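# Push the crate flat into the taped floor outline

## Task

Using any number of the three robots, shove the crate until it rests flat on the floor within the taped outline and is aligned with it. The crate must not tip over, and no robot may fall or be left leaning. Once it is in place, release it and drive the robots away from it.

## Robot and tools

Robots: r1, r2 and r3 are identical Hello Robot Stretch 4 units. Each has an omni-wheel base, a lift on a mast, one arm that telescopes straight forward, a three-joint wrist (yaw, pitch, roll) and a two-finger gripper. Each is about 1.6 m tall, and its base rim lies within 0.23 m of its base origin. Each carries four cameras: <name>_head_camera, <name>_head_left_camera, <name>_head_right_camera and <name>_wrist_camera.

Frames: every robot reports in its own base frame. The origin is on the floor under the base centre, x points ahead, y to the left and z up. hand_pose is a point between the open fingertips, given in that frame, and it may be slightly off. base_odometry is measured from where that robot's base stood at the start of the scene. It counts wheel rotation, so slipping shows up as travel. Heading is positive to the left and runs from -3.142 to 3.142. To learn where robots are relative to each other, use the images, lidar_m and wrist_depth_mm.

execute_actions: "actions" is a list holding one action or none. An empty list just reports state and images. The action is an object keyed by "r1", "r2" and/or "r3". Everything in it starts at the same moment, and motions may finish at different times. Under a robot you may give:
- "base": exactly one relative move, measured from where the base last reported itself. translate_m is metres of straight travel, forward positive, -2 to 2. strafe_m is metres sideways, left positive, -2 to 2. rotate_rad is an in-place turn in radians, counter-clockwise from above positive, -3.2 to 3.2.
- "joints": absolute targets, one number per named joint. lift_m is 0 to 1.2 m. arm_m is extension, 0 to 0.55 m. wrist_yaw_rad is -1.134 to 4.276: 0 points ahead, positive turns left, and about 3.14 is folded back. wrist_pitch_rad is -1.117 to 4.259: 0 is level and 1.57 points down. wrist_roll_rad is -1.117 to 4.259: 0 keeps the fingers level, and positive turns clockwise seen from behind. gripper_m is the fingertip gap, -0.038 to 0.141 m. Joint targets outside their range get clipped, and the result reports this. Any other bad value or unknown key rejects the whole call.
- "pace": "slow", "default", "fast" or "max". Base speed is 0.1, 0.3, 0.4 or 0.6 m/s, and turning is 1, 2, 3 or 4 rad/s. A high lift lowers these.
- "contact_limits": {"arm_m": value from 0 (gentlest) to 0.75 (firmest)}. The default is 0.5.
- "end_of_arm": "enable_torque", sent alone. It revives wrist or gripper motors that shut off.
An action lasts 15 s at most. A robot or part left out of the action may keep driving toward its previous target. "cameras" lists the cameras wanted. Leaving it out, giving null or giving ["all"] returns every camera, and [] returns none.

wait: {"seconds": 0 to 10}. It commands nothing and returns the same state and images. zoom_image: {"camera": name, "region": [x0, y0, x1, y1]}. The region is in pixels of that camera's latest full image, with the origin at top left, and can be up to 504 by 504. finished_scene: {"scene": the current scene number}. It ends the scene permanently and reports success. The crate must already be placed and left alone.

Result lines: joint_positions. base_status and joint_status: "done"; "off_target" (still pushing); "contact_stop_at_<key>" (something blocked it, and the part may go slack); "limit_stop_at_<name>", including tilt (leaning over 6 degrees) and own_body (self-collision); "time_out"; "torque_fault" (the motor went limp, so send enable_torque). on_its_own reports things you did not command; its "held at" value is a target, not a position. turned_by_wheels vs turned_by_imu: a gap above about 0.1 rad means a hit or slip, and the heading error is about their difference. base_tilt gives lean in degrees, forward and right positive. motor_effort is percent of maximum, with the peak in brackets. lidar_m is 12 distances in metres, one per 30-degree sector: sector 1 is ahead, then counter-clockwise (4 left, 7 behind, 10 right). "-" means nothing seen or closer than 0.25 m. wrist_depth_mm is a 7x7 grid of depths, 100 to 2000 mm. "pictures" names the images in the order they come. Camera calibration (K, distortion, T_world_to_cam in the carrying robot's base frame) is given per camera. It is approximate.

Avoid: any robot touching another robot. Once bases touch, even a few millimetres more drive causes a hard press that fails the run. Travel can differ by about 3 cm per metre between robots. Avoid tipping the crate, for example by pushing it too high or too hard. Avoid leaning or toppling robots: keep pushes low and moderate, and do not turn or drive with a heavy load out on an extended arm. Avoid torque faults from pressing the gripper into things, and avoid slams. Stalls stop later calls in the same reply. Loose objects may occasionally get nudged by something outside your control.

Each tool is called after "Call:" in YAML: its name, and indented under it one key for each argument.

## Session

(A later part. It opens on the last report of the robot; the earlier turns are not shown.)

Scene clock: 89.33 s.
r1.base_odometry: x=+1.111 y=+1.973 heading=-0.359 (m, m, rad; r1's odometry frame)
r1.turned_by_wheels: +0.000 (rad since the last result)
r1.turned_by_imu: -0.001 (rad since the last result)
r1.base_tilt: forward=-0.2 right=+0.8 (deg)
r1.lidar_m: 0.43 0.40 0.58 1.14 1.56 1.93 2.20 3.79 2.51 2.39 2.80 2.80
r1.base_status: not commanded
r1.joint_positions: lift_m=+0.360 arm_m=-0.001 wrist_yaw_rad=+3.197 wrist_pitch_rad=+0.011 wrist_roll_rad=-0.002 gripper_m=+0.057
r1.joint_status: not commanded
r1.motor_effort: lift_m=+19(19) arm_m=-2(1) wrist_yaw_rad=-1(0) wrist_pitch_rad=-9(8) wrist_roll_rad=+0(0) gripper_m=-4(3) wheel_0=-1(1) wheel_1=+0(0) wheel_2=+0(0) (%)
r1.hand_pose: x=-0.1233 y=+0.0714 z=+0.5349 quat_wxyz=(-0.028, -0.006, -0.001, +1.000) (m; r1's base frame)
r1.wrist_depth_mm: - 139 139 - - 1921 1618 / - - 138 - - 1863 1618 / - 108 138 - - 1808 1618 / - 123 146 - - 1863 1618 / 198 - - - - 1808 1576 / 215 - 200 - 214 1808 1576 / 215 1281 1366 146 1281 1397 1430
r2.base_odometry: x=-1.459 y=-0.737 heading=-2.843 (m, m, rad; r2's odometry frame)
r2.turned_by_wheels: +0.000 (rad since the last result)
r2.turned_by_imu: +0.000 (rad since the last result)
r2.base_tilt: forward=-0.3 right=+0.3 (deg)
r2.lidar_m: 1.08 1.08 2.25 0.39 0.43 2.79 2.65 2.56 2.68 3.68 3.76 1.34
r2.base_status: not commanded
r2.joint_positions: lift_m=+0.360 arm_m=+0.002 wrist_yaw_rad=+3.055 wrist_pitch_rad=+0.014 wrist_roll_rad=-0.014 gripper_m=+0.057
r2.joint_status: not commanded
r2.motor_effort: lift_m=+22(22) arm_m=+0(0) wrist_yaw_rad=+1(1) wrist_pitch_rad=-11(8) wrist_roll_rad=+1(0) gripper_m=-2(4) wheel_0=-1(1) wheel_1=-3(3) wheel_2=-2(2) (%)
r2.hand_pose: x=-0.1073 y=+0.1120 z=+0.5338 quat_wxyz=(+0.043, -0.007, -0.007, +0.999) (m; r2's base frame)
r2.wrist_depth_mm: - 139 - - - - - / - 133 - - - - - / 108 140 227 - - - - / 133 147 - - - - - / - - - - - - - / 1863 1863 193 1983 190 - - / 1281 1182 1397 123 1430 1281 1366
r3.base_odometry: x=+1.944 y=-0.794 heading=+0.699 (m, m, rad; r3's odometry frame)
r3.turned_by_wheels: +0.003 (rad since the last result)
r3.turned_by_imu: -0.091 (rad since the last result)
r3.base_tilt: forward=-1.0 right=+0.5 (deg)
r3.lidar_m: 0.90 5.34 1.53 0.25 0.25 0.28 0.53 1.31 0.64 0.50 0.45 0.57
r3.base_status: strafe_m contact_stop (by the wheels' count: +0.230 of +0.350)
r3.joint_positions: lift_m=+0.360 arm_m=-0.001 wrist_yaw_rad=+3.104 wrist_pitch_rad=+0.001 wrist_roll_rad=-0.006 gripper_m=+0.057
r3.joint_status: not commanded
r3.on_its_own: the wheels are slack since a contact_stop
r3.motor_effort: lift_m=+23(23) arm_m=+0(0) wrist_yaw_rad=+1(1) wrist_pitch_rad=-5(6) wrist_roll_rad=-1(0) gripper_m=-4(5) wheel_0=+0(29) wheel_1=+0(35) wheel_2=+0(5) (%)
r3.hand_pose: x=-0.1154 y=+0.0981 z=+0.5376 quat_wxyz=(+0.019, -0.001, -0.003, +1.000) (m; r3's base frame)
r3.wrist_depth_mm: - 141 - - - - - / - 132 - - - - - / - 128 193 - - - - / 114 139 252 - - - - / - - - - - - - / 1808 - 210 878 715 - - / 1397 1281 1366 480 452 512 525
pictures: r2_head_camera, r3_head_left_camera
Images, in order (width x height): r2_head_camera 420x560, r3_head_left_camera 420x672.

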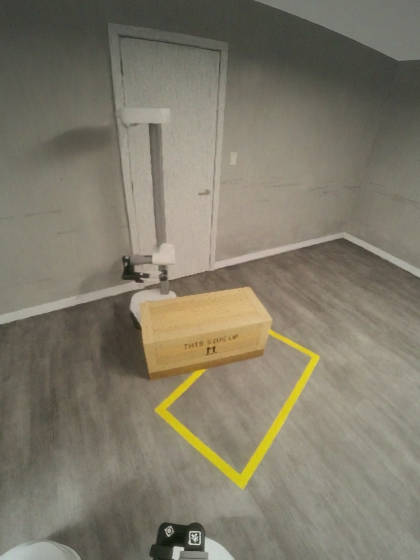

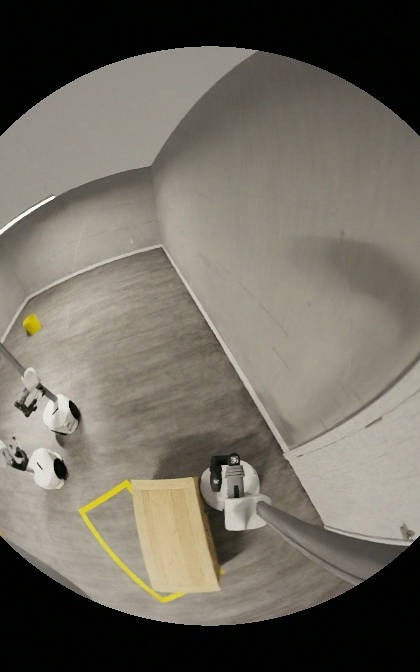

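Call:
execute_actions:
  actions:
    - {"r3":{"base":{"strafe_m":-0.1}}}
  cameras: []

Call:
execute_actions:
  actions:
    - {"r3":{"base":{"rotate_rad":0.28}}}
  cameras: []

Call:
execute_actions:
  actions:
    - {"r3":{"base":{"translate_m":0.08}}}
  cameras: []

Call:
execute_actions:
  actions:
    - {"r3":{"base":{"strafe_m":0.35}}}
  cameras: ["r2_head_camera","r3_head_left_camera"]

Scene clock: 93.33 s.
r1.base_odometry: x=+1.111 y=+1.973 heading=-0.359 (m, m, rad; r1's odometry frame)
r1.turned_by_wheels: +0.000 (rad since the last result)
r1.turned_by_imu: -0.002 (rad since the last result)
r1.base_tilt: forward=-0.3 right=+0.7 (deg)
r1.lidar_m: 0.41 0.40 0.57 1.13 1.66 1.94 2.24 3.78 2.49 2.37 2.81 2.81
r1.base_status: not commanded
r1.joint_positions: lift_m=+0.360 arm_m=-0.001 wrist_yaw_rad=+3.197 wrist_pitch_rad=+0.011 wrist_roll_rad=-0.002 gripper_m=+0.057
r1.joint_status: not commanded
r1.motor_effort: lift_m=+19(19) arm_m=-1(1) wrist_yaw_rad=+0(0) wrist_pitch_rad=-11(6) wrist_roll_rad=+0(0) gripper_m=-5(5) wheel_0=-1(1) wheel_1=+1(0) wheel_2=+0(0) (%)
r1.hand_pose: x=-0.1233 y=+0.0714 z=+0.5349 quat_wxyz=(-0.028, -0.006, -0.001, +1.000) (m; r1's base frame)
r1.wrist_depth_mm: - 139 139 - - 1863 1618 / - - 138 - - 1863 1618 / - 108 138 - - 1863 1618 / - 123 146 - - 1863 1618 / 199 - - - - 1863 1618 / 214 - 199 - 215 1808 1576 / 215 1255 1366 146 1281 1397 1430
r2.base_odometry: x=-1.459 y=-0.737 heading=-2.843 (m, m, rad; r2's odometry frame)
r2.turned_by_wheels: +0.000 (rad since the last result)
r2.turned_by_imu: +0.000 (rad since the last result)
r2.base_tilt: forward=-0.2 right=+0.5 (deg)
r2.lidar_m: 1.10 1.09 2.27 0.36 0.43 2.79 2.65 2.56 2.69 3.69 3.75 1.32
r2.base_status: not commanded
r2.joint_positions: lift_m=+0.360 arm_m=+0.002 wrist_yaw_rad=+3.055 wrist_pitch_rad=+0.014 wrist_roll_rad=-0.014 gripper_m=+0.057
r2.joint_status: not commanded
r2.motor_effort: lift_m=+22(22) arm_m=+0(0) wrist_yaw_rad=-2(0) wrist_pitch_rad=-9(10) wrist_roll_rad=+1(1) gripper_m=-4(4) wheel_0=-1(1) wheel_1=-3(3) wheel_2=-2(1) (%)
r2.hand_pose: x=-0.1073 y=+0.1120 z=+0.5338 quat_wxyz=(+0.043, -0.007, -0.007, +0.999) (m; r2's base frame)
r2.wrist_depth_mm: - 140 - - - - - / - 133 - - - - - / 107 140 225 - - - - / 133 146 - - - - - / - - - - - - - / 1808 1863 193 1983 190 - - / 1229 1182 1397 123 1430 1308 1397
r3.base_odometry: x=+2.009 y=-0.870 heading=+0.699 (m, m, rad; r3's odometry frame)
r3.turned_by_wheels: +0.000 (rad since the last result)
r3.turned_by_imu: -0.001 (rad since the last result)
r3.base_tilt: forward=-1.0 right=+0.5 (deg)
r3.lidar_m: 0.76 5.32 1.62 0.28 0.29 0.37 0.77 1.06 0.52 0.39 0.39 0.48
r3.base_status: done
r3.joint_positions: lift_m=+0.360 arm_m=-0.001 wrist_yaw_rad=+3.104 wrist_pitch_rad=+0.001 wrist_roll_rad=-0.006 gripper_m=+0.057
r3.joint_status: not commanded
r3.motor_effort: lift_m=+23(23) arm_m=+0(0) wrist_yaw_rad=-2(2) wrist_pitch_rad=-6(6) wrist_roll_rad=+0(1) gripper_m=-6(3) wheel_0=+0(10) wheel_1=+0(9) wheel_2=+1(0) (%)
r3.hand_pose: x=-0.1154 y=+0.0981 z=+0.5376 quat_wxyz=(+0.019, -0.001, -0.003, +1.000) (m; r3's base frame)
r3.wrist_depth_mm: - 142 - - - - - / - 132 - - - - - / - 128 194 - - - - / 114 139 252 - - - - / 1708 - - - - - - / 1708 - 210 - 715 820 - / 1366 1255 1397 723 488 512 530
pictures: none
No camera images: the call's "cameras" was empty. Leave "cameras" out to get every camera's image.

Scene clock: 94.37 s.
r1.base_odometry: x=+1.111 y=+1.973 heading=-0.359 (m, m, rad; r1's odometry frame)
r1.turned_by_wheels: +0.000 (rad since the last result)
r1.turned_by_imu: +0.000 (rad since the last result)
r1.base_tilt: forward=-0.3 right=+0.6 (deg)
r1.lidar_m: 0.43 0.41 0.58 1.14 1.64 1.93 2.21 3.78 2.49 2.38 2.82 2.80
r1.base_status: not commanded
r1.joint_positions: lift_m=+0.360 arm_m=-0.001 wrist_yaw_rad=+3.197 wrist_pitch_rad=+0.011 wrist_roll_rad=-0.002 gripper_m=+0.057
r1.joint_status: not commanded
r1.motor_effort: lift_m=+19(19) arm_m=-1(2) wrist_yaw_rad=+0(0) wrist_pitch_rad=-9(9) wrist_roll_rad=+0(0) gripper_m=-2(1) wheel_0=-1(1) wheel_1=+0(0) wheel_2=+0(0) (%)
r1.hand_pose: x=-0.1233 y=+0.0714 z=+0.5349 quat_wxyz=(-0.028, -0.006, -0.001, +1.000) (m; r1's base frame)
r1.wrist_depth_mm: - 139 139 - - 1863 1618 / - - 138 - - 1863 1661 / - 108 137 - - 1863 1661 / - 123 146 - - 1863 1618 / 198 - - - - 1863 1618 / 214 - 199 - 215 1808 1618 / 215 1229 1366 146 1281 1397 1430
r2.base_odometry: x=-1.459 y=-0.737 heading=-2.843 (m, m, rad; r2's odometry frame)
r2.turned_by_wheels: +0.000 (rad since the last result)
r2.turned_by_imu: +0.000 (rad since the last result)
r2.base_tilt: forward=-0.5 right=+0.2 (deg)
r2.lidar_m: 1.11 1.10 2.29 0.41 0.42 2.81 2.67 2.56 2.69 3.68 3.77 1.33
r2.base_status: not commanded
r2.joint_positions: lift_m=+0.360 arm_m=+0.002 wrist_yaw_rad=+3.055 wrist_pitch_rad=+0.014 wrist_roll_rad=-0.014 gripper_m=+0.057
r2.joint_status: not commanded
r2.motor_effort: lift_m=+22(22) arm_m=+0(0) wrist_yaw_rad=+0(0) wrist_pitch_rad=-9(10) wrist_roll_rad=+2(1) gripper_m=-4(2) wheel_0=-1(1) wheel_1=-3(3) wheel_2=-2(1) (%)
r2.hand_pose: x=-0.1073 y=+0.1120 z=+0.5338 quat_wxyz=(+0.043, -0.007, -0.007, +0.999) (m; r2's base frame)
r2.wrist_depth_mm: - 140 - - - - - / - 133 - - - - - / 108 140 226 - - - - / 133 146 - - - - - / - - - - - - - / 1808 1921 193 1921 189 - - / 1281 1182 1366 123 1464 1281 1336
r3.base_odometry: x=+2.009 y=-0.870 heading=+0.978 (m, m, rad; r3's odometry frame)
r3.turned_by_wheels: +0.280 (rad since the last result)
r3.turned_by_imu: +0.280 (rad since the last result)
r3.base_tilt: forward=-0.9 right=+0.5 (deg)
r3.lidar_m: 1.29 4.17 0.29 0.30 0.33 0.51 3.32 0.64 0.42 0.37 0.42 0.58
r3.base_status: done
r3.joint_positions: lift_m=+0.360 arm_m=-0.001 wrist_yaw_rad=+3.104 wrist_pitch_rad=+0.001 wrist_roll_rad=-0.006 gripper_m=+0.057
r3.joint_status: not commanded
r3.motor_effort: lift_m=+23(22) arm_m=+0(0) wrist_yaw_rad=-1(0) wrist_pitch_rad=-6(6) wrist_roll_rad=-1(2) gripper_m=-6(2) wheel_0=-3(7) wheel_1=-1(8) wheel_2=-2(7) (%)
r3.hand_pose: x=-0.1154 y=+0.0981 z=+0.5376 quat_wxyz=(+0.019, -0.001, -0.003, +1.000) (m; r3's base frame)
r3.wrist_depth_mm: - 141 - - - - - / - 132 - - - - - / - 128 194 - - - - / 114 139 251 - - - - / 820 1499 - - - - - / 866 1336 211 - 1983 - - / 866 1138 1397 1464 723 535 539
pictures: none
No camera images: the call's "cameras" was empty. Leave "cameras" out to get every camera's image.

Scene clock: 95.77 s.
r1.base_odometry: x=+1.111 y=+1.973 heading=-0.359 (m, m, rad; r1's odometry frame)
r1.turned_by_wheels: +0.000 (rad since the last result)
r1.turned_by_imu: -0.001 (rad since the last result)
r1.base_tilt: forward=-0.4 right=+0.8 (deg)
r1.lidar_m: 0.43 0.40 0.56 1.14 1.59 1.94 2.23 3.80 2.49 2.39 2.82 2.82
r1.base_status: not commanded
r1.joint_positions: lift_m=+0.360 arm_m=-0.001 wrist_yaw_rad=+3.197 wrist_pitch_rad=+0.011 wrist_roll_rad=-0.002 gripper_m=+0.057
r1.joint_status: not commanded
r1.motor_effort: lift_m=+19(19) arm_m=-2(2) wrist_yaw_rad=+0(0) wrist_pitch_rad=-7(10) wrist_roll_rad=+0(1) gripper_m=-3(4) wheel_0=-1(1) wheel_1=+0(0) wheel_2=+0(0) (%)
r1.hand_pose: x=-0.1233 y=+0.0714 z=+0.5349 quat_wxyz=(-0.028, -0.006, -0.001, +1.000) (m; r1's base frame)
r1.wrist_depth_mm: - 139 139 - - 1863 1618 / - - 138 - - 1808 1618 / - 108 138 - - 1863 1618 / - 123 146 - - 1863 1618 / 199 - - - - 1863 1618 / 215 - 200 - 215 1808 1576 / 214 1255 1366 146 1281 1397 1430
r2.base_odometry: x=-1.459 y=-0.737 heading=-2.843 (m, m, rad; r2's odometry frame)
r2.turned_by_wheels: +0.000 (rad since the last result)
r2.turned_by_imu: +0.000 (rad since the last result)
r2.base_tilt: forward=-0.4 right=+0.4 (deg)
r2.lidar_m: 1.08 1.08 2.29 0.41 0.41 2.79 2.67 2.56 2.69 3.70 3.76 1.30
r2.base_status: not commanded
r2.joint_positions: lift_m=+0.360 arm_m=+0.002 wrist_yaw_rad=+3.055 wrist_pitch_rad=+0.014 wrist_roll_rad=-0.014 gripper_m=+0.057
r2.joint_status: not commanded
r2.motor_effort: lift_m=+22(22) arm_m=+0(0) wrist_yaw_rad=+2(1) wrist_pitch_rad=-8(10) wrist_roll_rad=+1(1) gripper_m=-4(1) wheel_0=-1(1) wheel_1=-3(3) wheel_2=-2(1) (%)
r2.hand_pose: x=-0.1073 y=+0.1120 z=+0.5338 quat_wxyz=(+0.043, -0.007, -0.007, +0.999) (m; r2's base frame)
r2.wrist_depth_mm: - 140 - - - - - / - 133 - - - - - / 107 140 226 - - - - / 133 147 - - - - - / - - - - - - - / 1808 1921 193 - 190 - - / 1281 1160 1366 123 1430 1255 1366
r3.base_odometry: x=+2.053 y=-0.804 heading=+0.979 (m, m, rad; r3's odometry frame)
r3.turned_by_wheels: +0.000 (rad since the last result)
r3.turned_by_imu: +0.000 (rad since the last result)
r3.base_tilt: forward=-1.0 right=+0.5 (deg)
r3.lidar_m: 1.27 4.18 0.30 0.28 0.33 0.49 2.42 0.61 0.41 0.38 0.41 0.54
r3.base_status: done
r3.joint_positions: lift_m=+0.360 arm_m=-0.001 wrist_yaw_rad=+3.104 wrist_pitch_rad=+0.001 wrist_roll_rad=-0.006 gripper_m=+0.057
r3.joint_status: not commanded
r3.motor_effort: lift_m=+23(23) arm_m=+0(0) wrist_yaw_rad=-1(1) wrist_pitch_rad=-5(6) wrist_roll_rad=+0(2) gripper_m=-3(4) wheel_0=+1(6) wheel_1=+1(6) wheel_2=+1(9) (%)
r3.hand_pose: x=-0.1154 y=+0.0981 z=+0.5376 quat_wxyz=(+0.019, -0.001, -0.003, +1.000) (m; r3's base frame)
r3.wrist_depth_mm: - 141 - - - - - / - 132 - - - - - / - 128 194 - - - - / 114 139 252 - - - - / 820 1499 - - - - - / 866 1336 210 - 798 820 820 / 866 1160 1366 1464 683 535 535
pictures: none
No camera images: the call's "cameras" was empty. Leave "cameras" out to get every camera's image.

Scene clock: 97.53 s.
r1.base_odometry: x=+1.111 y=+1.973 heading=-0.359 (m, m, rad; r1's odometry frame)
r1.turned_by_wheels: +0.000 (rad since the last result)
r1.turned_by_imu: -0.001 (rad since the last result)
r1.base_tilt: forward=-0.3 right=+0.7 (deg)
r1.lidar_m: 0.44 0.40 0.57 1.10 1.45 1.94 2.22 3.79 2.51 2.38 2.81 2.80
r1.base_status: not commanded
r1.joint_positions: lift_m=+0.360 arm_m=-0.001 wrist_yaw_rad=+3.197 wrist_pitch_rad=+0.011 wrist_roll_rad=-0.002 gripper_m=+0.057
r1.joint_status: not commanded
r1.motor_effort: lift_m=+19(19) arm_m=-2(1) wrist_yaw_rad=+0(1) wrist_pitch_rad=-7(8) wrist_roll_rad=+0(0) gripper_m=+0(1) wheel_0=-1(1) wheel_1=+0(0) wheel_2=+0(0) (%)
r1.hand_pose: x=-0.1233 y=+0.0714 z=+0.5349 quat_wxyz=(-0.028, -0.006, -0.001, +1.000) (m; r1's base frame)
r1.wrist_depth_mm: - 139 139 - - 1921 1618 / - - 138 - - 1863 1661 / - 108 137 - - 1921 1661 / - 123 146 - - 1863 1661 / 198 - - - - 1863 1618 / 215 - 199 - 214 1808 1618 / 215 1255 1336 146 1281 1397 1397
r2.base_odometry: x=-1.459 y=-0.737 heading=-2.843 (m, m, rad; r2's odometry frame)
r2.turned_by_wheels: +0.000 (rad since the last result)
r2.turned_by_imu: +0.000 (rad since the last result)
r2.base_tilt: forward=-0.4 right=+0.3 (deg)
r2.lidar_m: 1.02 0.99 2.26 0.41 0.41 2.78 2.63 2.56 2.67 3.66 3.77 1.33
r2.base_status: not commanded
r2.joint_positions: lift_m=+0.360 arm_m=+0.002 wrist_yaw_rad=+3.055 wrist_pitch_rad=+0.014 wrist_roll_rad=-0.014 gripper_m=+0.057
r2.joint_status: not commanded
r2.motor_effort: lift_m=+22(22) arm_m=+0(0) wrist_yaw_rad=+0(2) wrist_pitch_rad=-9(9) wrist_roll_rad=+1(0) gripper_m=-2(1) wheel_0=-1(1) wheel_1=-3(3) wheel_2=-2(2) (%)
r2.hand_pose: x=-0.1073 y=+0.1120 z=+0.5338 quat_wxyz=(+0.043, -0.007, -0.007, +0.999) (m; r2's base frame)
r2.wrist_depth_mm: - 140 - - - - - / - 133 - - - - - / 107 140 227 - - - - / 134 147 - - - - - / - - - - - - - / 1863 1921 193 - 190 - - / 1229 1205 1366 123 1430 1255 1366
r3.base_odometry: x=+1.869 y=-0.679 heading=+0.976 (m, m, rad; r3's odometry frame)
r3.turned_by_wheels: -0.003 (rad since the last result)
r3.turned_by_imu: -0.090 (rad since the last result)
r3.base_tilt: forward=-0.9 right=+0.5 (deg)
r3.lidar_m: 1.41 5.35 1.41 0.25 0.25 0.26 0.59 0.98 0.63 0.54 0.59 0.72
r3.base_status: strafe_m contact_stop (by the wheels' count: +0.223 of +0.350)
r3.joint_positions: lift_m=+0.360 arm_m=-0.001 wrist_yaw_rad=+3.104 wrist_pitch_rad=+0.001 wrist_roll_rad=-0.006 gripper_m=+0.057
r3.joint_status: not commanded
r3.on_its_own: the wheels are slack since a contact_stop
r3.motor_effort: lift_m=+23(23) arm_m=+0(0) wrist_yaw_rad=+1(1) wrist_pitch_rad=-6(7) wrist_roll_rad=-2(0) gripper_m=-4(3) wheel_0=+0(28) wheel_1=+0(35) wheel_2=+0(6) (%)
r3.hand_pose: x=-0.1154 y=+0.0981 z=+0.5376 quat_wxyz=(+0.019, -0.001, -0.003, +1.000) (m; r3's base frame)
r3.wrist_depth_mm: - 141 - - - - - / - 132 - - - - - / - 128 194 - - - - / 114 139 251 - - - - / 1308 - - - - - - / 1397 - 211 1863 707 - - / 1281 1281 1397 484 452 512 530
pictures: r2_head_camera, r3_head_left_camera
Images, in order (width x height): r2_head_camera 420x560, r3_head_left_camera 420x672.

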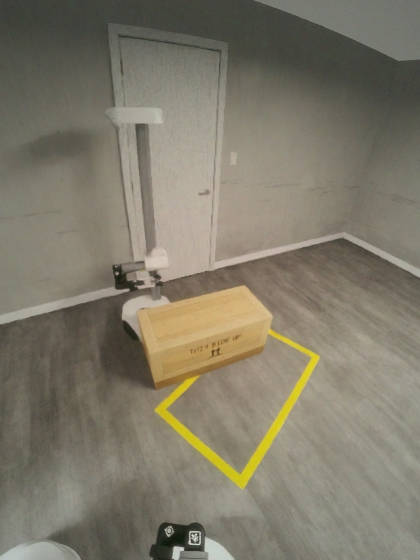

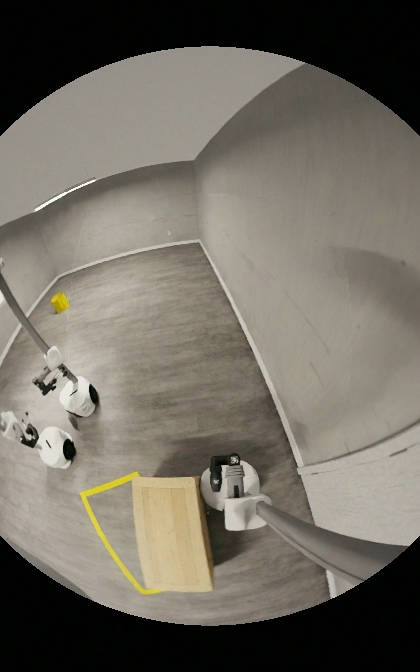

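Call:
execute_actions:
  actions:
    - {"r3":{"base":{"strafe_m":-0.13}},"r2":{"base":{"rotate_rad":2.41}}}
  cameras: []

Call:
execute_actions:
  actions:
    - {"r3":{"base":{"rotate_rad":0.2}}}
  cameras: []

Call:
execute_actions:
  actions:
    - {"r3":{"base":{"translate_m":0.08}},"r2":{"base":{"translate_m":-1.65},"pace":"max"}}
  cameras: []

Call:
execute_actions:
  actions:
    - {"r3":{"base":{"strafe_m":0.4}},"r1":{"base":{"rotate_rad":1.4}}}
  cameras: ["r2_head_right_camera","r3_head_left_camera","r1_head_camera"]

Scene clock: 103.30 s.
r1.base_odometry: x=+1.111 y=+1.973 heading=-0.359 (m, m, rad; r1's odometry frame)
r1.turned_by_wheels: +0.000 (rad since the last result)
r1.turned_by_imu: -0.002 (rad since the last result)
r1.base_tilt: forward=-0.3 right=+0.6 (deg)
r1.lidar_m: 0.43 0.40 1.53 1.10 1.54 1.93 2.22 3.79 2.50 2.37 2.81 2.81
r1.base_status: not commanded
r1.joint_positions: lift_m=+0.360 arm_m=-0.001 wrist_yaw_rad=+3.197 wrist_pitch_rad=+0.011 wrist_roll_rad=-0.002 gripper_m=+0.057
r1.joint_status: not commanded
r1.motor_effort: lift_m=+19(19) arm_m=-1(1) wrist_yaw_rad=+0(1) wrist_pitch_rad=-6(9) wrist_roll_rad=+0(0) gripper_m=-5(0) wheel_0=-1(1) wheel_1=+0(0) wheel_2=+0(0) (%)
r1.hand_pose: x=-0.1233 y=+0.0714 z=+0.5349 quat_wxyz=(-0.028, -0.006, -0.001, +1.000) (m; r1's base frame)
r1.wrist_depth_mm: - 139 139 - - 1921 1618 / - - 138 - - 1921 1618 / - 108 137 - - 1863 1618 / - 123 146 - - 1863 1618 / 198 - - - - 1863 1618 / 215 - 200 - 214 1808 1618 / 215 1229 1336 146 1281 1397 1397
r2.base_odometry: x=-1.459 y=-0.737 heading=-0.434 (m, m, rad; r2's odometry frame)
r2.turned_by_wheels: +2.410 (rad since the last result)
r2.turned_by_imu: +2.421 (rad since the last result)
r2.base_tilt: forward=-0.4 right=+0.3 (deg)
r2.lidar_m: 2.77 2.86 2.55 2.55 3.17 3.78 3.77 1.09 1.02 2.19 0.39 0.38
r2.base_status: done
r2.joint_positions: lift_m=+0.360 arm_m=+0.002 wrist_yaw_rad=+3.055 wrist_pitch_rad=+0.014 wrist_roll_rad=-0.014 gripper_m=+0.057
r2.joint_status: not commanded
r2.motor_effort: lift_m=+22(22) arm_m=+0(0) wrist_yaw_rad=-1(2) wrist_pitch_rad=-7(10) wrist_roll_rad=+1(1) gripper_m=-2(3) wheel_0=-2(6) wheel_1=-1(8) wheel_2=+0(13) (%)
r2.hand_pose: x=-0.1073 y=+0.1120 z=+0.5338 quat_wxyz=(+0.043, -0.007, -0.007, +0.999) (m; r2's base frame)
r2.wrist_depth_mm: - 140 - - - - - / - 133 - - - - - / 107 140 226 - - - - / 133 147 - - - - - / 1281 - - - - - - / 1160 1464 193 - 189 - - / 1138 1205 1366 123 1464 1281 1366
r3.base_odometry: x=+1.977 y=-0.752 heading=+0.976 (m, m, rad; r3's odometry frame)
r3.turned_by_wheels: +0.000 (rad since the last result)
r3.turned_by_imu: -0.002 (rad since the last result)
r3.base_tilt: forward=-1.0 right=+0.5 (deg)
r3.lidar_m: 1.13 5.38 1.53 0.32 0.33 0.46 3.42 0.79 0.49 0.41 0.45 0.57
r3.base_status: done
r3.joint_positions: lift_m=+0.360 arm_m=-0.001 wrist_yaw_rad=+3.104 wrist_pitch_rad=+0.001 wrist_roll_rad=-0.006 gripper_m=+0.057
r3.joint_status: not commanded
r3.motor_effort: lift_m=+22(22) arm_m=+0(0) wrist_yaw_rad=-1(0) wrist_pitch_rad=-5(6) wrist_roll_rad=-1(2) gripper_m=-5(2) wheel_0=+0(9) wheel_1=-1(8) wheel_2=+0(0) (%)
r3.hand_pose: x=-0.1154 y=+0.0981 z=+0.5376 quat_wxyz=(+0.019, -0.001, -0.003, +1.000) (m; r3's base frame)
r3.wrist_depth_mm: - 142 - - - - - / - 132 - - - - - / - 128 193 - - - - / 114 139 252 - - - - / 1042 - - - - - - / 1138 1921 210 - 715 831 - / 1138 1229 1430 1464 559 512 530
pictures: none
No camera images: the call's "cameras" was empty. Leave "cameras" out to get every camera's image.

Scene clock: 104.20 s.
r1.base_odometry: x=+1.111 y=+1.973 heading=-0.359 (m, m, rad; r1's odometry frame)
r1.turned_by_wheels: +0.000 (rad since the last result)
r1.turned_by_imu: +0.000 (rad since the last result)
r1.base_tilt: forward=-0.2 right=+0.7 (deg)
r1.lidar_m: 0.42 0.39 1.53 1.10 1.56 1.93 2.24 3.78 2.49 2.38 2.82 2.82
r1.base_status: not commanded
r1.joint_positions: lift_m=+0.360 arm_m=-0.001 wrist_yaw_rad=+3.197 wrist_pitch_rad=+0.011 wrist_roll_rad=-0.002 gripper_m=+0.057
r1.joint_status: not commanded
r1.motor_effort: lift_m=+19(19) arm_m=-1(1) wrist_yaw_rad=-1(0) wrist_pitch_rad=-10(9) wrist_roll_rad=+0(0) gripper_m=-4(2) wheel_0=-1(1) wheel_1=+0(0) wheel_2=+0(0) (%)
r1.hand_pose: x=-0.1233 y=+0.0714 z=+0.5349 quat_wxyz=(-0.028, -0.006, -0.001, +1.000) (m; r1's base frame)
r1.wrist_depth_mm: - 139 139 - - 1863 1661 / - - 138 - - 1921 1618 / - 108 137 - - 1863 1618 / - 123 146 - - 1863 1618 / 198 - - - - 1921 1618 / 215 - 200 - 214 1808 1618 / 215 1255 1336 146 1281 1397 1430
r2.base_odometry: x=-1.459 y=-0.737 heading=-0.434 (m, m, rad; r2's odometry frame)
r2.turned_by_wheels: +0.000 (rad since the last result)
r2.turned_by_imu: +0.000 (rad since the last result)
r2.base_tilt: forward=-0.3 right=+0.5 (deg)
r2.lidar_m: 2.74 2.86 2.55 2.57 3.14 3.75 3.82 1.10 1.00 2.19 0.41 0.37
r2.base_status: not commanded
r2.joint_positions: lift_m=+0.360 arm_m=+0.002 wrist_yaw_rad=+3.055 wrist_pitch_rad=+0.014 wrist_roll_rad=-0.014 gripper_m=+0.057
r2.joint_status: not commanded
r2.motor_effort: lift_m=+22(22) arm_m=+0(0) wrist_yaw_rad=+1(1) wrist_pitch_rad=-9(10) wrist_roll_rad=+0(0) gripper_m=-4(2) wheel_0=-2(1) wheel_1=-2(1) wheel_2=+0(0) (%)
r2.hand_pose: x=-0.1073 y=+0.1120 z=+0.5338 quat_wxyz=(+0.043, -0.007, -0.007, +0.999) (m; r2's base frame)
r2.wrist_depth_mm: - 140 - - - - - / - 133 - - - - - / 108 140 225 - - - - / 133 146 - - - - - / 1255 - - - - - - / 1160 1397 192 - 189 - - / 1138 1205 1366 123 1430 1281 1336
r3.base_odometry: x=+1.977 y=-0.752 heading=+1.175 (m, m, rad; r3's odometry frame)
r3.turned_by_wheels: +0.200 (rad since the last result)
r3.turned_by_imu: +0.200 (rad since the last result)
r3.base_tilt: forward=-1.0 right=+0.5 (deg)
r3.lidar_m: 2.00 4.02 0.30 0.32 0.35 0.55 1.62 0.61 0.46 0.41 0.46 0.67
r3.base_status: done
r3.joint_positions: lift_m=+0.360 arm_m=-0.001 wrist_yaw_rad=+3.104 wrist_pitch_rad=+0.001 wrist_roll_rad=-0.006 gripper_m=+0.057
r3.joint_status: not commanded
r3.motor_effort: lift_m=+22(22) arm_m=+0(0) wrist_yaw_rad=-1(0) wrist_pitch_rad=-6(5) wrist_roll_rad=-1(0) gripper_m=-1(4) wheel_0=+0(7) wheel_1=+0(7) wheel_2=-2(6) (%)
r3.hand_pose: x=-0.1154 y=+0.0981 z=+0.5376 quat_wxyz=(+0.019, -0.001, -0.003, +1.000) (m; r3's base frame)
r3.wrist_depth_mm: - 142 - - - - - / - 132 - - - - - / - 128 194 - - - - / 114 139 252 - - - - / 732 1229 - - - - - / 798 1138 211 - 1983 820 - / 788 960 1397 1464 759 559 530
pictures: none
No camera images: the call's "cameras" was empty. Leave "cameras" out to get every camera's image.

Scene clock: 108.67 s.
r1.base_odometry: x=+1.111 y=+1.973 heading=-0.359 (m, m, rad; r1's odometry frame)
r1.turned_by_wheels: +0.000 (rad since the last result)
r1.turned_by_imu: -0.002 (rad since the last result)
r1.base_tilt: forward=-0.3 right=+0.6 (deg)
r1.lidar_m: 3.20 4.35 1.55 1.10 1.49 1.92 2.22 3.79 2.49 2.38 2.83 2.80
r1.base_status: not commanded
r1.joint_positions: lift_m=+0.360 arm_m=-0.001 wrist_yaw_rad=+3.197 wrist_pitch_rad=+0.011 wrist_roll_rad=-0.002 gripper_m=+0.057
r1.joint_status: not commanded
r1.motor_effort: lift_m=+19(19) arm_m=-1(1) wrist_yaw_rad=-1(1) wrist_pitch_rad=-7(10) wrist_roll_rad=+0(0) gripper_m=-4(0) wheel_0=-1(1) wheel_1=+0(0) wheel_2=+0(0) (%)
r1.hand_pose: x=-0.1233 y=+0.0714 z=+0.5349 quat_wxyz=(-0.028, -0.006, -0.001, +1.000) (m; r1's base frame)
r1.wrist_depth_mm: - 139 139 - - 1921 1661 / - - 138 - - 1921 1618 / - 108 138 - - 1921 1618 / - 123 146 - - 1863 1661 / 198 - - - - 1863 1618 / 215 - 199 - 214 1808 1576 / 215 1255 1366 147 1281 1397 1397
r2.base_odometry: x=-2.956 y=-0.043 heading=-0.434 (m, m, rad; r2's odometry frame)
r2.turned_by_wheels: +0.000 (rad since the last result)
r2.turned_by_imu: +0.002 (rad since the last result)
r2.base_tilt: forward=-0.1 right=+0.3 (deg)
r2.lidar_m: 1.91 3.49 3.12 3.16 2.49 2.21 2.24 1.81 1.62 0.84 0.61 0.98
r2.base_status: done
r2.joint_positions: lift_m=+0.360 arm_m=+0.002 wrist_yaw_rad=+3.055 wrist_pitch_rad=+0.014 wrist_roll_rad=-0.014 gripper_m=+0.057
r2.joint_status: not commanded
r2.motor_effort: lift_m=+22(22) arm_m=+0(0) wrist_yaw_rad=+1(1) wrist_pitch_rad=-8(9) wrist_roll_rad=+2(2) gripper_m=-2(2) wheel_0=-2(8) wheel_1=-2(7) wheel_2=-2(17) (%)
r2.hand_pose: x=-0.1073 y=+0.1120 z=+0.5338 quat_wxyz=(+0.043, -0.007, -0.007, +0.999) (m; r2's base frame)
r2.wrist_depth_mm: - 140 - - - - - / - 133 - - - - 1983 / 108 140 225 - - - 1983 / 133 146 - - - - 1921 / 1863 - - - - - 1983 / 1756 1863 194 1983 190 - 1921 / 1255 1182 1397 123 1430 1308 1366
r3.base_odometry: x=+2.007 y=-0.678 heading=+1.176 (m, m, rad; r3's odometry frame)
r3.turned_by_wheels: +0.000 (rad since the last result)
r3.turned_by_imu: -0.001 (rad since the last result)
r3.base_tilt: forward=-0.9 right=+0.5 (deg)
r3.lidar_m: 2.00 3.96 1.51 0.29 0.34 0.54 1.67 0.61 0.44 0.45 0.48 0.68
r3.base_status: done
r3.joint_positions: lift_m=+0.360 arm_m=-0.001 wrist_yaw_rad=+3.104 wrist_pitch_rad=+0.001 wrist_roll_rad=-0.006 gripper_m=+0.057
r3.joint_status: not commanded
r3.motor_effort: lift_m=+22(23) arm_m=+0(0) wrist_yaw_rad=+0(2) wrist_pitch_rad=-6(5) wrist_roll_rad=-1(2) gripper_m=-5(2) wheel_0=+2(7) wheel_1=+2(6) wheel_2=+0(9) (%)
r3.hand_pose: x=-0.1154 y=+0.0981 z=+0.5376 quat_wxyz=(+0.019, -0.001, -0.003, +1.000) (m; r3's base frame)
r3.wrist_depth_mm: - 141 - - - - - / - 132 - - - - - / - 128 195 - - - - / 114 139 251 - - - - / 741 1229 - - - - - / 788 1098 210 - 842 820 820 / 778 960 1397 1464 741 544 530
pictures: none
No camera images: the call's "cameras" was empty. Leave "cameras" out to get every camera's image.

Scene clock: 110.63 s.
r1.base_odometry: x=+1.111 y=+1.973 heading=+1.041 (m, m, rad; r1's odometry frame)
r1.turned_by_wheels: +1.400 (rad since the last result)
r1.turned_by_imu: +1.384 (rad since the last result)
r1.base_tilt: forward=-0.2 right=+0.6 (deg)
r1.lidar_m: 1.04 1.17 1.93 2.05 2.90 4.41 2.37 2.90 2.81 2.42 4.20 1.95
r1.base_status: done
r1.joint_positions: lift_m=+0.360 arm_m=-0.001 wrist_yaw_rad=+3.197 wrist_pitch_rad=+0.011 wrist_roll_rad=-0.002 gripper_m=+0.057
r1.joint_status: not commanded
r1.motor_effort: lift_m=+19(19) arm_m=-1(1) wrist_yaw_rad=+0(0) wrist_pitch_rad=-10(7) wrist_roll_rad=+1(0) gripper_m=-6(6) wheel_0=+0(5) wheel_1=-1(6) wheel_2=+2(7) (%)
r1.hand_pose: x=-0.1233 y=+0.0714 z=+0.5349 quat_wxyz=(-0.028, -0.006, -0.001, +1.000) (m; r1's base frame)
r1.wrist_depth_mm: - 139 139 - - - - / - - 138 - - - - / - 108 137 - - - - / - 123 146 - - - - / 198 - - - - - - / 215 - 200 - 216 - - / 216 1255 1336 146 1281 1366 1397
r2.base_odometry: x=-2.956 y=-0.043 heading=-0.434 (m, m, rad; r2's odometry frame)
r2.turned_by_wheels: +0.000 (rad since the last result)
r2.turned_by_imu: +0.000 (rad since the last result)
r2.base_tilt: forward=-0.3 right=+0.4 (deg)
r2.lidar_m: 1.94 3.48 3.11 3.15 2.47 2.20 2.21 1.83 1.61 0.85 0.61 0.92
r2.base_status: not commanded
r2.joint_positions: lift_m=+0.360 arm_m=+0.002 wrist_yaw_rad=+3.055 wrist_pitch_rad=+0.014 wrist_roll_rad=-0.014 gripper_m=+0.057
r2.joint_status: not commanded
r2.motor_effort: lift_m=+22(22) arm_m=+0(0) wrist_yaw_rad=+0(2) wrist_pitch_rad=-10(8) wrist_roll_rad=+1(2) gripper_m=-3(2) wheel_0=-2(2) wheel_1=-2(2) wheel_2=-1(2) (%)
r2.hand_pose: x=-0.1073 y=+0.1120 z=+0.5338 quat_wxyz=(+0.043, -0.007, -0.007, +0.999) (m; r2's base frame)
r2.wrist_depth_mm: - 140 - - - - - / - 133 - - - - - / 107 140 226 - - - 1983 / 134 147 - - - - 1983 / 1863 - - - - - 1983 / 1708 1808 193 1983 190 - 1921 / 1281 1182 1397 123 1464 1281 1397
r3.base_odometry: x=+1.762 y=-0.574 heading=+1.175 (m, m, rad; r3's odometry frame)
r3.turned_by_wheels: -0.001 (rad since the last result)
r3.turned_by_imu: -0.102 (rad since the last result)
r3.base_tilt: forward=-0.9 right=+0.5 (deg)
r3.lidar_m: 2.12 3.80 1.32 0.25 0.25 0.25 0.53 1.02 0.70 0.66 0.68 0.91
r3.base_status: strafe_m contact_stop (by the wheels' count: +0.267 of +0.400)
r3.joint_positions: lift_m=+0.360 arm_m=-0.001 wrist_yaw_rad=+3.104 wrist_pitch_rad=+0.001 wrist_roll_rad=-0.006 gripper_m=+0.057
r3.joint_status: not commanded
r3.on_its_own: the wheels are slack since a contact_stop
r3.motor_effort: lift_m=+23(23) arm_m=+0(0) wrist_yaw_rad=-1(1) wrist_pitch_rad=-6(6) wrist_roll_rad=+0(0) gripper_m=-4(3) wheel_0=+0(28) wheel_1=+0(36) wheel_2=+0(4) (%)
r3.hand_pose: x=-0.1154 y=+0.0981 z=+0.5376 quat_wxyz=(+0.019, -0.001, -0.003, +1.000) (m; r3's base frame)
r3.wrist_depth_mm: - 141 - - - - - / - 132 - - - - - / - 128 194 - - - - / 114 139 252 - - 1576 - / 1255 - - - - - - / 1336 1808 211 831 715 1537 - / 1281 1255 1366 480 452 517 525
pictures: r1_head_camera, r2_head_right_camera, r3_head_left_camera
Images, in order (width x height): r1_head_camera 420x560, r2_head_right_camera 420x672, r3_head_left_camera 420x672.

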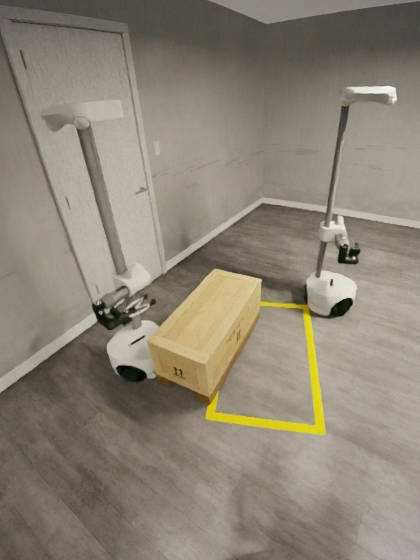

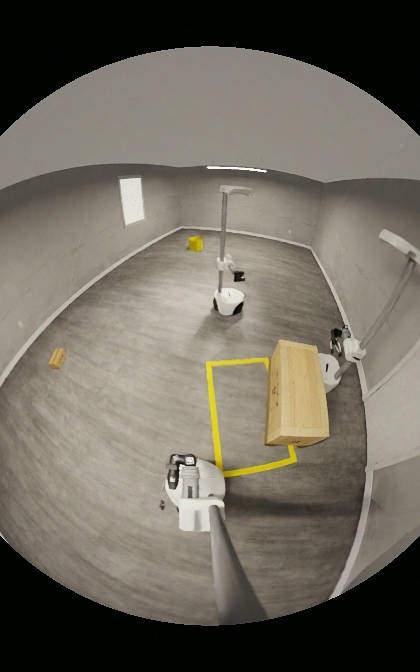

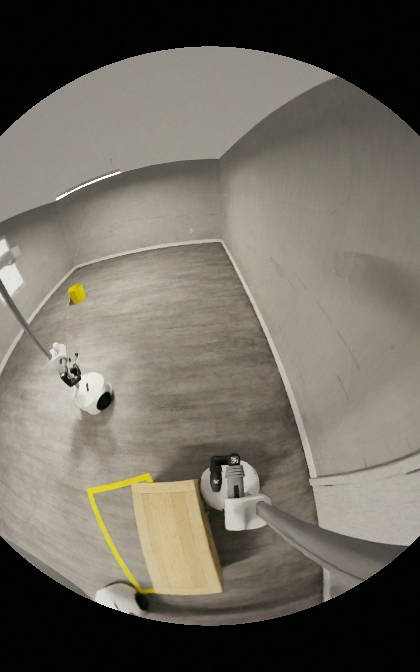

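Good. Continue.

Call:
execute_actions:
  actions:
    - {"r3":{"base":{"strafe_m":-0.13}},"r2":{"base":{"translate_m":-0.15}}}
  cameras: []

Call:
execute_actions:
  actions:
    - {"r3":{"base":{"rotate_rad":0.27}},"r2":{"base":{"strafe_m":-1.25},"pace":"max"}}
  cameras: []

Call:
execute_actions:
  actions:
    - {"r3":{"base":{"translate_m":0.08}}}
  cameras: []

Call:
execute_actions:
  actions:
    - {"r3":{"base":{"strafe_m":0.4}},"r2":{"base":{"translate_m":0.45}}}
  cameras: ["r2_head_left_camera","r1_head_camera"]

Scene clock: 115.90 s.
r1.base_odometry: x=+1.111 y=+1.973 heading=+1.041 (m, m, rad; r1's odometry frame)
r1.turned_by_wheels: +0.000 (rad since the last result)
r1.turned_by_imu: -0.002 (rad since the last result)
r1.base_tilt: forward=-0.3 right=+0.7 (deg)
r1.lidar_m: 1.04 1.17 1.94 2.05 2.93 4.41 2.37 2.89 2.83 2.42 4.22 2.08
r1.base_status: not commanded
r1.joint_positions: lift_m=+0.360 arm_m=-0.001 wrist_yaw_rad=+3.197 wrist_pitch_rad=+0.011 wrist_roll_rad=-0.002 gripper_m=+0.057
r1.joint_status: not commanded
r1.motor_effort: lift_m=+19(19) arm_m=-2(1) wrist_yaw_rad=+0(0) wrist_pitch_rad=-7(8) wrist_roll_rad=+0(0) gripper_m=-2(0) wheel_0=+0(0) wheel_1=-2(1) wheel_2=+2(2) (%)
r1.hand_pose: x=-0.1233 y=+0.0714 z=+0.5349 quat_wxyz=(-0.028, -0.006, -0.001, +1.000) (m; r1's base frame)
r1.wrist_depth_mm: - 139 139 - - - - / - - 138 - - - - / - 108 137 - - - - / - 123 146 - - - - / 198 - - - - - - / 215 - 200 - 215 - - / 215 1255 1336 146 1281 1397 1397
r2.base_odometry: x=-3.092 y=+0.020 heading=-0.435 (m, m, rad; r2's odometry frame)
r2.turned_by_wheels: +0.000 (rad since the last result)
r2.turned_by_imu: +0.000 (rad since the last result)
r2.base_tilt: forward=-0.4 right=+0.2 (deg)
r2.lidar_m: 2.09 3.56 3.14 3.22 2.33 2.06 2.10 1.73 1.56 1.55 0.68 0.84
r2.base_status: done
r2.joint_positions: lift_m=+0.360 arm_m=+0.002 wrist_yaw_rad=+3.055 wrist_pitch_rad=+0.014 wrist_roll_rad=-0.014 gripper_m=+0.057
r2.joint_status: not commanded
r2.motor_effort: lift_m=+22(22) arm_m=+0(0) wrist_yaw_rad=+0(0) wrist_pitch_rad=-9(9) wrist_roll_rad=+1(1) gripper_m=-3(2) wheel_0=-2(8) wheel_1=-2(6) wheel_2=+0(10) (%)
r2.hand_pose: x=-0.1073 y=+0.1120 z=+0.5338 quat_wxyz=(+0.043, -0.007, -0.007, +0.999) (m; r2's base frame)
r2.wrist_depth_mm: - 140 - - - 1921 1863 / - 133 - - - 1983 1863 / 107 140 227 - - 1983 1808 / 133 147 - - - - 1808 / 1808 - - - - 1983 1921 / 1708 1921 193 - 190 1921 1863 / 1229 1205 1366 123 1464 1281 1336
r3.base_odometry: x=+1.882 y=-0.624 heading=+1.175 (m, m, rad; r3's odometry frame)
r3.turned_by_wheels: +0.000 (rad since the last result)
r3.turned_by_imu: -0.001 (rad since the last result)
r3.base_tilt: forward=-0.9 right=+0.5 (deg)
r3.lidar_m: 1.70 3.92 1.42 0.32 0.33 0.40 0.83 0.82 0.56 0.50 0.55 0.74
r3.base_status: done
r3.joint_positions: lift_m=+0.360 arm_m=-0.001 wrist_yaw_rad=+3.104 wrist_pitch_rad=+0.001 wrist_roll_rad=-0.006 gripper_m=+0.057
r3.joint_status: not commanded
r3.motor_effort: lift_m=+22(23) arm_m=+0(0) wrist_yaw_rad=-1(0) wrist_pitch_rad=-6(5) wrist_roll_rad=-1(1) gripper_m=-5(3) wheel_0=+2(9) wheel_1=+1(9) wheel_2=+1(2) (%)
r3.hand_pose: x=-0.1154 y=+0.0981 z=+0.5376 quat_wxyz=(+0.019, -0.001, -0.003, +1.000) (m; r3's base frame)
r3.wrist_depth_mm: - 141 - - - - - / - 132 - - - - - / - 129 195 - - - - / 114 139 252 - - - - / 991 1808 - - - - - / 1078 1708 210 - 715 820 - / 1098 1229 1366 788 530 512 535
pictures: none
No camera images: the call's "cameras" was empty. Leave "cameras" out to get every camera's image.

Scene clock: 119.50 s.
r1.base_odometry: x=+1.111 y=+1.973 heading=+1.041 (m, m, rad; r1's odometry frame)
r1.turned_by_wheels: +0.000 (rad since the last result)
r1.turned_by_imu: -0.001 (rad since the last result)
r1.base_tilt: forward=-0.2 right=+0.6 (deg)
r1.lidar_m: 1.04 1.18 1.93 2.03 2.91 4.39 2.37 2.91 2.82 2.43 4.22 4.34
r1.base_status: not commanded
r1.joint_positions: lift_m=+0.360 arm_m=-0.001 wrist_yaw_rad=+3.197 wrist_pitch_rad=+0.011 wrist_roll_rad=-0.002 gripper_m=+0.057
r1.joint_status: not commanded
r1.motor_effort: lift_m=+19(19) arm_m=-2(1) wrist_yaw_rad=+0(1) wrist_pitch_rad=-8(10) wrist_roll_rad=+0(0) gripper_m=-2(6) wheel_0=+0(0) wheel_1=-2(2) wheel_2=+2(2) (%)
r1.hand_pose: x=-0.1233 y=+0.0714 z=+0.5349 quat_wxyz=(-0.028, -0.006, -0.001, +1.000) (m; r1's base frame)
r1.wrist_depth_mm: - 139 139 - - - - / - - 138 - - - - / - 108 137 - - - - / - 123 146 - - - - / 198 - - - - - - / 214 - 200 - 215 - - / 215 1255 1366 146 1308 1397 1397
r2.base_odometry: x=-3.619 y=-1.114 heading=-0.435 (m, m, rad; r2's odometry frame)
r2.turned_by_wheels: +0.000 (rad since the last result)
r2.turned_by_imu: -0.004 (rad since the last result)
r2.base_tilt: forward=-0.4 right=+0.4 (deg)
r2.lidar_m: 0.80 0.48 0.53 4.40 2.80 2.50 0.70 0.42 0.34 0.34 0.45 0.83
r2.base_status: done
r2.joint_positions: lift_m=+0.360 arm_m=+0.002 wrist_yaw_rad=+3.055 wrist_pitch_rad=+0.014 wrist_roll_rad=-0.014 gripper_m=+0.057
r2.joint_status: not commanded
r2.motor_effort: lift_m=+21(22) arm_m=+0(0) wrist_yaw_rad=+0(0) wrist_pitch_rad=-9(8) wrist_roll_rad=+2(1) gripper_m=-3(1) wheel_0=-1(12) wheel_1=+2(15) wheel_2=+0(5) (%)
r2.hand_pose: x=-0.1073 y=+0.1120 z=+0.5339 quat_wxyz=(+0.043, -0.007, -0.007, +0.999) (m; r2's base frame)
r2.wrist_depth_mm: - 140 1025 1756 - - - / - 133 1042 1756 - - - / 108 140 226 1863 - - - / 134 146 1042 1863 - - - / 559 715 991 1863 - - - / 559 699 193 1708 190 - - / 559 647 991 123 1397 1281 1397
r3.base_odometry: x=+1.882 y=-0.624 heading=+1.444 (m, m, rad; r3's odometry frame)
r3.turned_by_wheels: +0.270 (rad since the last result)
r3.turned_by_imu: +0.269 (rad since the last result)
r3.base_tilt: forward=-1.0 right=+0.5 (deg)
r3.lidar_m: 5.27 1.44 0.34 0.32 0.35 0.54 0.80 0.64 0.53 0.53 0.61 1.00
r3.base_status: done
r3.joint_positions: lift_m=+0.360 arm_m=-0.001 wrist_yaw_rad=+3.104 wrist_pitch_rad=+0.001 wrist_roll_rad=-0.006 gripper_m=+0.057
r3.joint_status: not commanded
r3.motor_effort: lift_m=+22(22) arm_m=+0(0) wrist_yaw_rad=+0(0) wrist_pitch_rad=-7(5) wrist_roll_rad=-2(2) gripper_m=-1(1) wheel_0=-2(6) wheel_1=-2(7) wheel_2=-2(6) (%)
r3.hand_pose: x=-0.1154 y=+0.0981 z=+0.5376 quat_wxyz=(+0.019, -0.001, -0.003, +1.000) (m; r3's base frame)
r3.wrist_depth_mm: - 141 1499 - - - - / - 132 1182 - - - - / - 128 193 - - - - / 114 138 252 - - - - / 732 1042 1661 - - - - / 759 991 210 - 1983 820 - / 759 866 976 991 759 559 530
pictures: none
No camera images: the call's "cameras" was empty. Leave "cameras" out to get every camera's image.

Scene clock: 120.90 s.
r1.base_odometry: x=+1.111 y=+1.973 heading=+1.041 (m, m, rad; r1's odometry frame)
r1.turned_by_wheels: +0.000 (rad since the last result)
r1.turned_by_imu: -0.001 (rad since the last result)
r1.base_tilt: forward=-0.3 right=+0.6 (deg)
r1.lidar_m: 1.04 1.18 1.94 2.04 2.91 4.41 2.36 2.89 2.83 2.43 4.23 4.32
r1.base_status: not commanded
r1.joint_positions: lift_m=+0.360 arm_m=-0.001 wrist_yaw_rad=+3.197 wrist_pitch_rad=+0.011 wrist_roll_rad=-0.002 gripper_m=+0.057
r1.joint_status: not commanded
r1.motor_effort: lift_m=+19(19) arm_m=-2(1) wrist_yaw_rad=+0(1) wrist_pitch_rad=-8(10) wrist_roll_rad=+0(0) gripper_m=-6(4) wheel_0=+0(0) wheel_1=-2(2) wheel_2=+2(2) (%)
r1.hand_pose: x=-0.1233 y=+0.0714 z=+0.5349 quat_wxyz=(-0.028, -0.006, -0.001, +1.000) (m; r1's base frame)
r1.wrist_depth_mm: - 139 139 - - - - / - - 138 - - - - / - 108 137 - - - - / - 123 146 - - - - / 198 - - - - - - / 214 - 199 - 214 - - / 214 1255 1336 146 1281 1430 1397
r2.base_odometry: x=-3.619 y=-1.114 heading=-0.435 (m, m, rad; r2's odometry frame)
r2.turned_by_wheels: +0.000 (rad since the last result)
r2.turned_by_imu: +0.000 (rad since the last result)
r2.base_tilt: forward=-0.4 right=+0.5 (deg)
r2.lidar_m: 0.81 0.44 0.51 4.40 2.74 2.48 0.69 0.44 0.35 0.31 0.38 0.87
r2.base_status: not commanded
r2.joint_positions: lift_m=+0.360 arm_m=+0.002 wrist_yaw_rad=+3.055 wrist_pitch_rad=+0.014 wrist_roll_rad=-0.014 gripper_m=+0.057
r2.joint_status: not commanded
r2.motor_effort: lift_m=+22(22) arm_m=+0(0) wrist_yaw_rad=+0(2) wrist_pitch_rad=-9(8) wrist_roll_rad=+1(2) gripper_m=-2(4) wheel_0=-2(1) wheel_1=+2(2) wheel_2=+0(0) (%)
r2.hand_pose: x=-0.1073 y=+0.1120 z=+0.5339 quat_wxyz=(+0.043, -0.007, -0.007, +0.999) (m; r2's base frame)
r2.wrist_depth_mm: - 140 1025 1808 - - - / - 133 1025 1808 - - - / 108 140 227 1808 - - - / 133 147 1042 1921 - - - / 559 723 991 1921 - - - / 559 699 193 1708 189 - - / 559 640 1008 123 1430 1308 1366
r3.base_odometry: x=+1.892 y=-0.544 heading=+1.444 (m, m, rad; r3's odometry frame)
r3.turned_by_wheels: +0.000 (rad since the last result)
r3.turned_by_imu: -0.001 (rad since the last result)
r3.base_tilt: forward=-1.0 right=+0.5 (deg)
r3.lidar_m: 5.19 1.42 1.36 0.29 0.34 0.52 0.88 0.68 0.56 0.54 0.62 1.04
r3.base_status: done
r3.joint_positions: lift_m=+0.360 arm_m=-0.001 wrist_yaw_rad=+3.104 wrist_pitch_rad=+0.001 wrist_roll_rad=-0.006 gripper_m=+0.057
r3.joint_status: not commanded
r3.motor_effort: lift_m=+22(23) arm_m=+0(0) wrist_yaw_rad=-1(1) wrist_pitch_rad=-5(5) wrist_roll_rad=+0(2) gripper_m=-2(3) wheel_0=+0(8) wheel_1=+0(7) wheel_2=+0(8) (%)
r3.hand_pose: x=-0.1154 y=+0.0981 z=+0.5376 quat_wxyz=(+0.019, -0.001, -0.003, +1.000) (m; r3's base frame)
r3.wrist_depth_mm: - 141 1576 - - - - / - 132 1336 - - - - / - 128 193 - - - - / 114 139 251 - - - - / 741 1060 1661 - - - - / 778 1008 210 - 854 831 820 / 798 917 1060 1025 741 539 535
pictures: none
No camera images: the call's "cameras" was empty. Leave "cameras" out to get every camera's image.

Scene clock: 123.87 s.
r1.base_odometry: x=+1.111 y=+1.973 heading=+1.041 (m, m, rad; r1's odometry frame)
r1.turned_by_wheels: +0.000 (rad since the last result)
r1.turned_by_imu: -0.001 (rad since the last result)
r1.base_tilt: forward=-0.4 right=+0.6 (deg)
r1.lidar_m: 1.01 1.16 1.94 2.04 2.91 4.39 2.37 2.89 2.82 2.43 4.19 4.34
r1.base_status: not commanded
r1.joint_positions: lift_m=+0.360 arm_m=-0.001 wrist_yaw_rad=+3.197 wrist_pitch_rad=+0.011 wrist_roll_rad=-0.002 gripper_m=+0.057
r1.joint_status: not commanded
r1.motor_effort: lift_m=+19(19) arm_m=-1(2) wrist_yaw_rad=+0(0) wrist_pitch_rad=-8(8) wrist_roll_rad=+0(0) gripper_m=-4(4) wheel_0=+0(0) wheel_1=-2(1) wheel_2=+2(2) (%)
r1.hand_pose: x=-0.1233 y=+0.0714 z=+0.5349 quat_wxyz=(-0.028, -0.006, -0.001, +1.000) (m; r1's base frame)
r1.wrist_depth_mm: - 139 139 - - - - / - - 138 - - - - / - 108 137 - - - - / - 123 146 - - - - / 198 - - - - - - / 214 - 200 - 214 - - / 216 1255 1366 146 1308 1397 1397
r2.base_odometry: x=-3.211 y=-1.303 heading=-0.434 (m, m, rad; r2's odometry frame)
r2.turned_by_wheels: +0.001 (rad since the last result)
r2.turned_by_imu: +0.000 (rad since the last result)
r2.base_tilt: forward=-0.4 right=+0.5 (deg)
r2.lidar_m: 0.45 0.34 0.27 0.25 3.25 2.92 0.96 0.52 0.48 0.51 0.61 0.53
r2.base_status: done
r2.joint_positions: lift_m=+0.360 arm_m=+0.002 wrist_yaw_rad=+3.055 wrist_pitch_rad=+0.014 wrist_roll_rad=-0.014 gripper_m=+0.057
r2.joint_status: not commanded
r2.motor_effort: lift_m=+22(22) arm_m=+0(0) wrist_yaw_rad=+1(0) wrist_pitch_rad=-7(8) wrist_roll_rad=+1(1) gripper_m=-3(2) wheel_0=+3(4) wheel_1=+4(7) wheel_2=+0(10) (%)
r2.hand_pose: x=-0.1073 y=+0.1120 z=+0.5339 quat_wxyz=(+0.043, -0.007, -0.007, +0.999) (m; r2's base frame)
r2.wrist_depth_mm: - 140 1281 - - - - / - 133 1308 - - - - / 108 140 226 - - - - / 133 147 1308 - - - - / 723 917 1281 - - - - / 707 878 193 1983 190 - - / 715 831 1255 123 1397 1281 1397
r3.base_odometry: x=+1.675 y=-0.515 heading=+1.435 (m, m, rad; r3's odometry frame)
r3.turned_by_wheels: -0.009 (rad since the last result)
r3.turned_by_imu: -0.079 (rad since the last result)
r3.base_tilt: forward=-1.0 right=+0.6 (deg)
r3.lidar_m: 5.20 1.25 1.21 0.25 0.25 0.26 0.46 0.48 0.74 0.74 0.81 1.23
r3.base_status: strafe_m contact_stop (by the wheels' count: +0.219 of +0.400)
r3.joint_positions: lift_m=+0.360 arm_m=-0.001 wrist_yaw_rad=+3.104 wrist_pitch_rad=+0.001 wrist_roll_rad=-0.006 gripper_m=+0.057
r3.joint_status: not commanded
r3.on_its_own: the wheels are slack since a contact_stop
r3.motor_effort: lift_m=+22(22) arm_m=+0(0) wrist_yaw_rad=+0(0) wrist_pitch_rad=-5(7) wrist_roll_rad=-1(2) gripper_m=-3(4) wheel_0=+0(26) wheel_1=+0(35) wheel_2=+0(5) (%)
r3.hand_pose: x=-0.1154 y=+0.0981 z=+0.5377 quat_wxyz=(+0.019, -0.001, -0.003, +1.000) (m; r3's base frame)
r3.wrist_depth_mm: - 142 - - - - - / - 132 - - - - - / - 128 193 - - - - / 114 139 252 - - - - / 1025 831 683 - - - - / 1118 1430 211 1863 723 - - / 1098 778 878 488 449 517 530
pictures: r1_head_camera, r2_head_left_camera
Images, in order (width x height): r1_head_camera 420x560, r2_head_left_camera 420x672.

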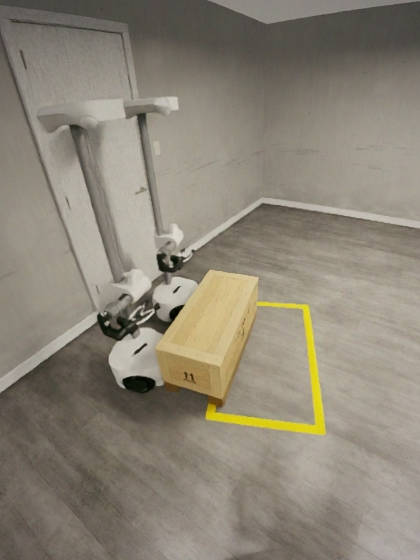

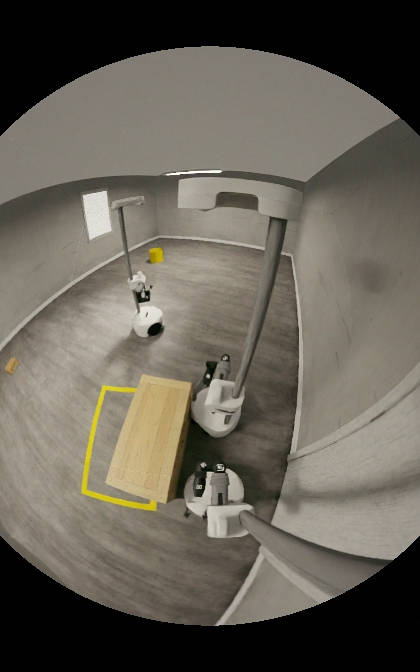

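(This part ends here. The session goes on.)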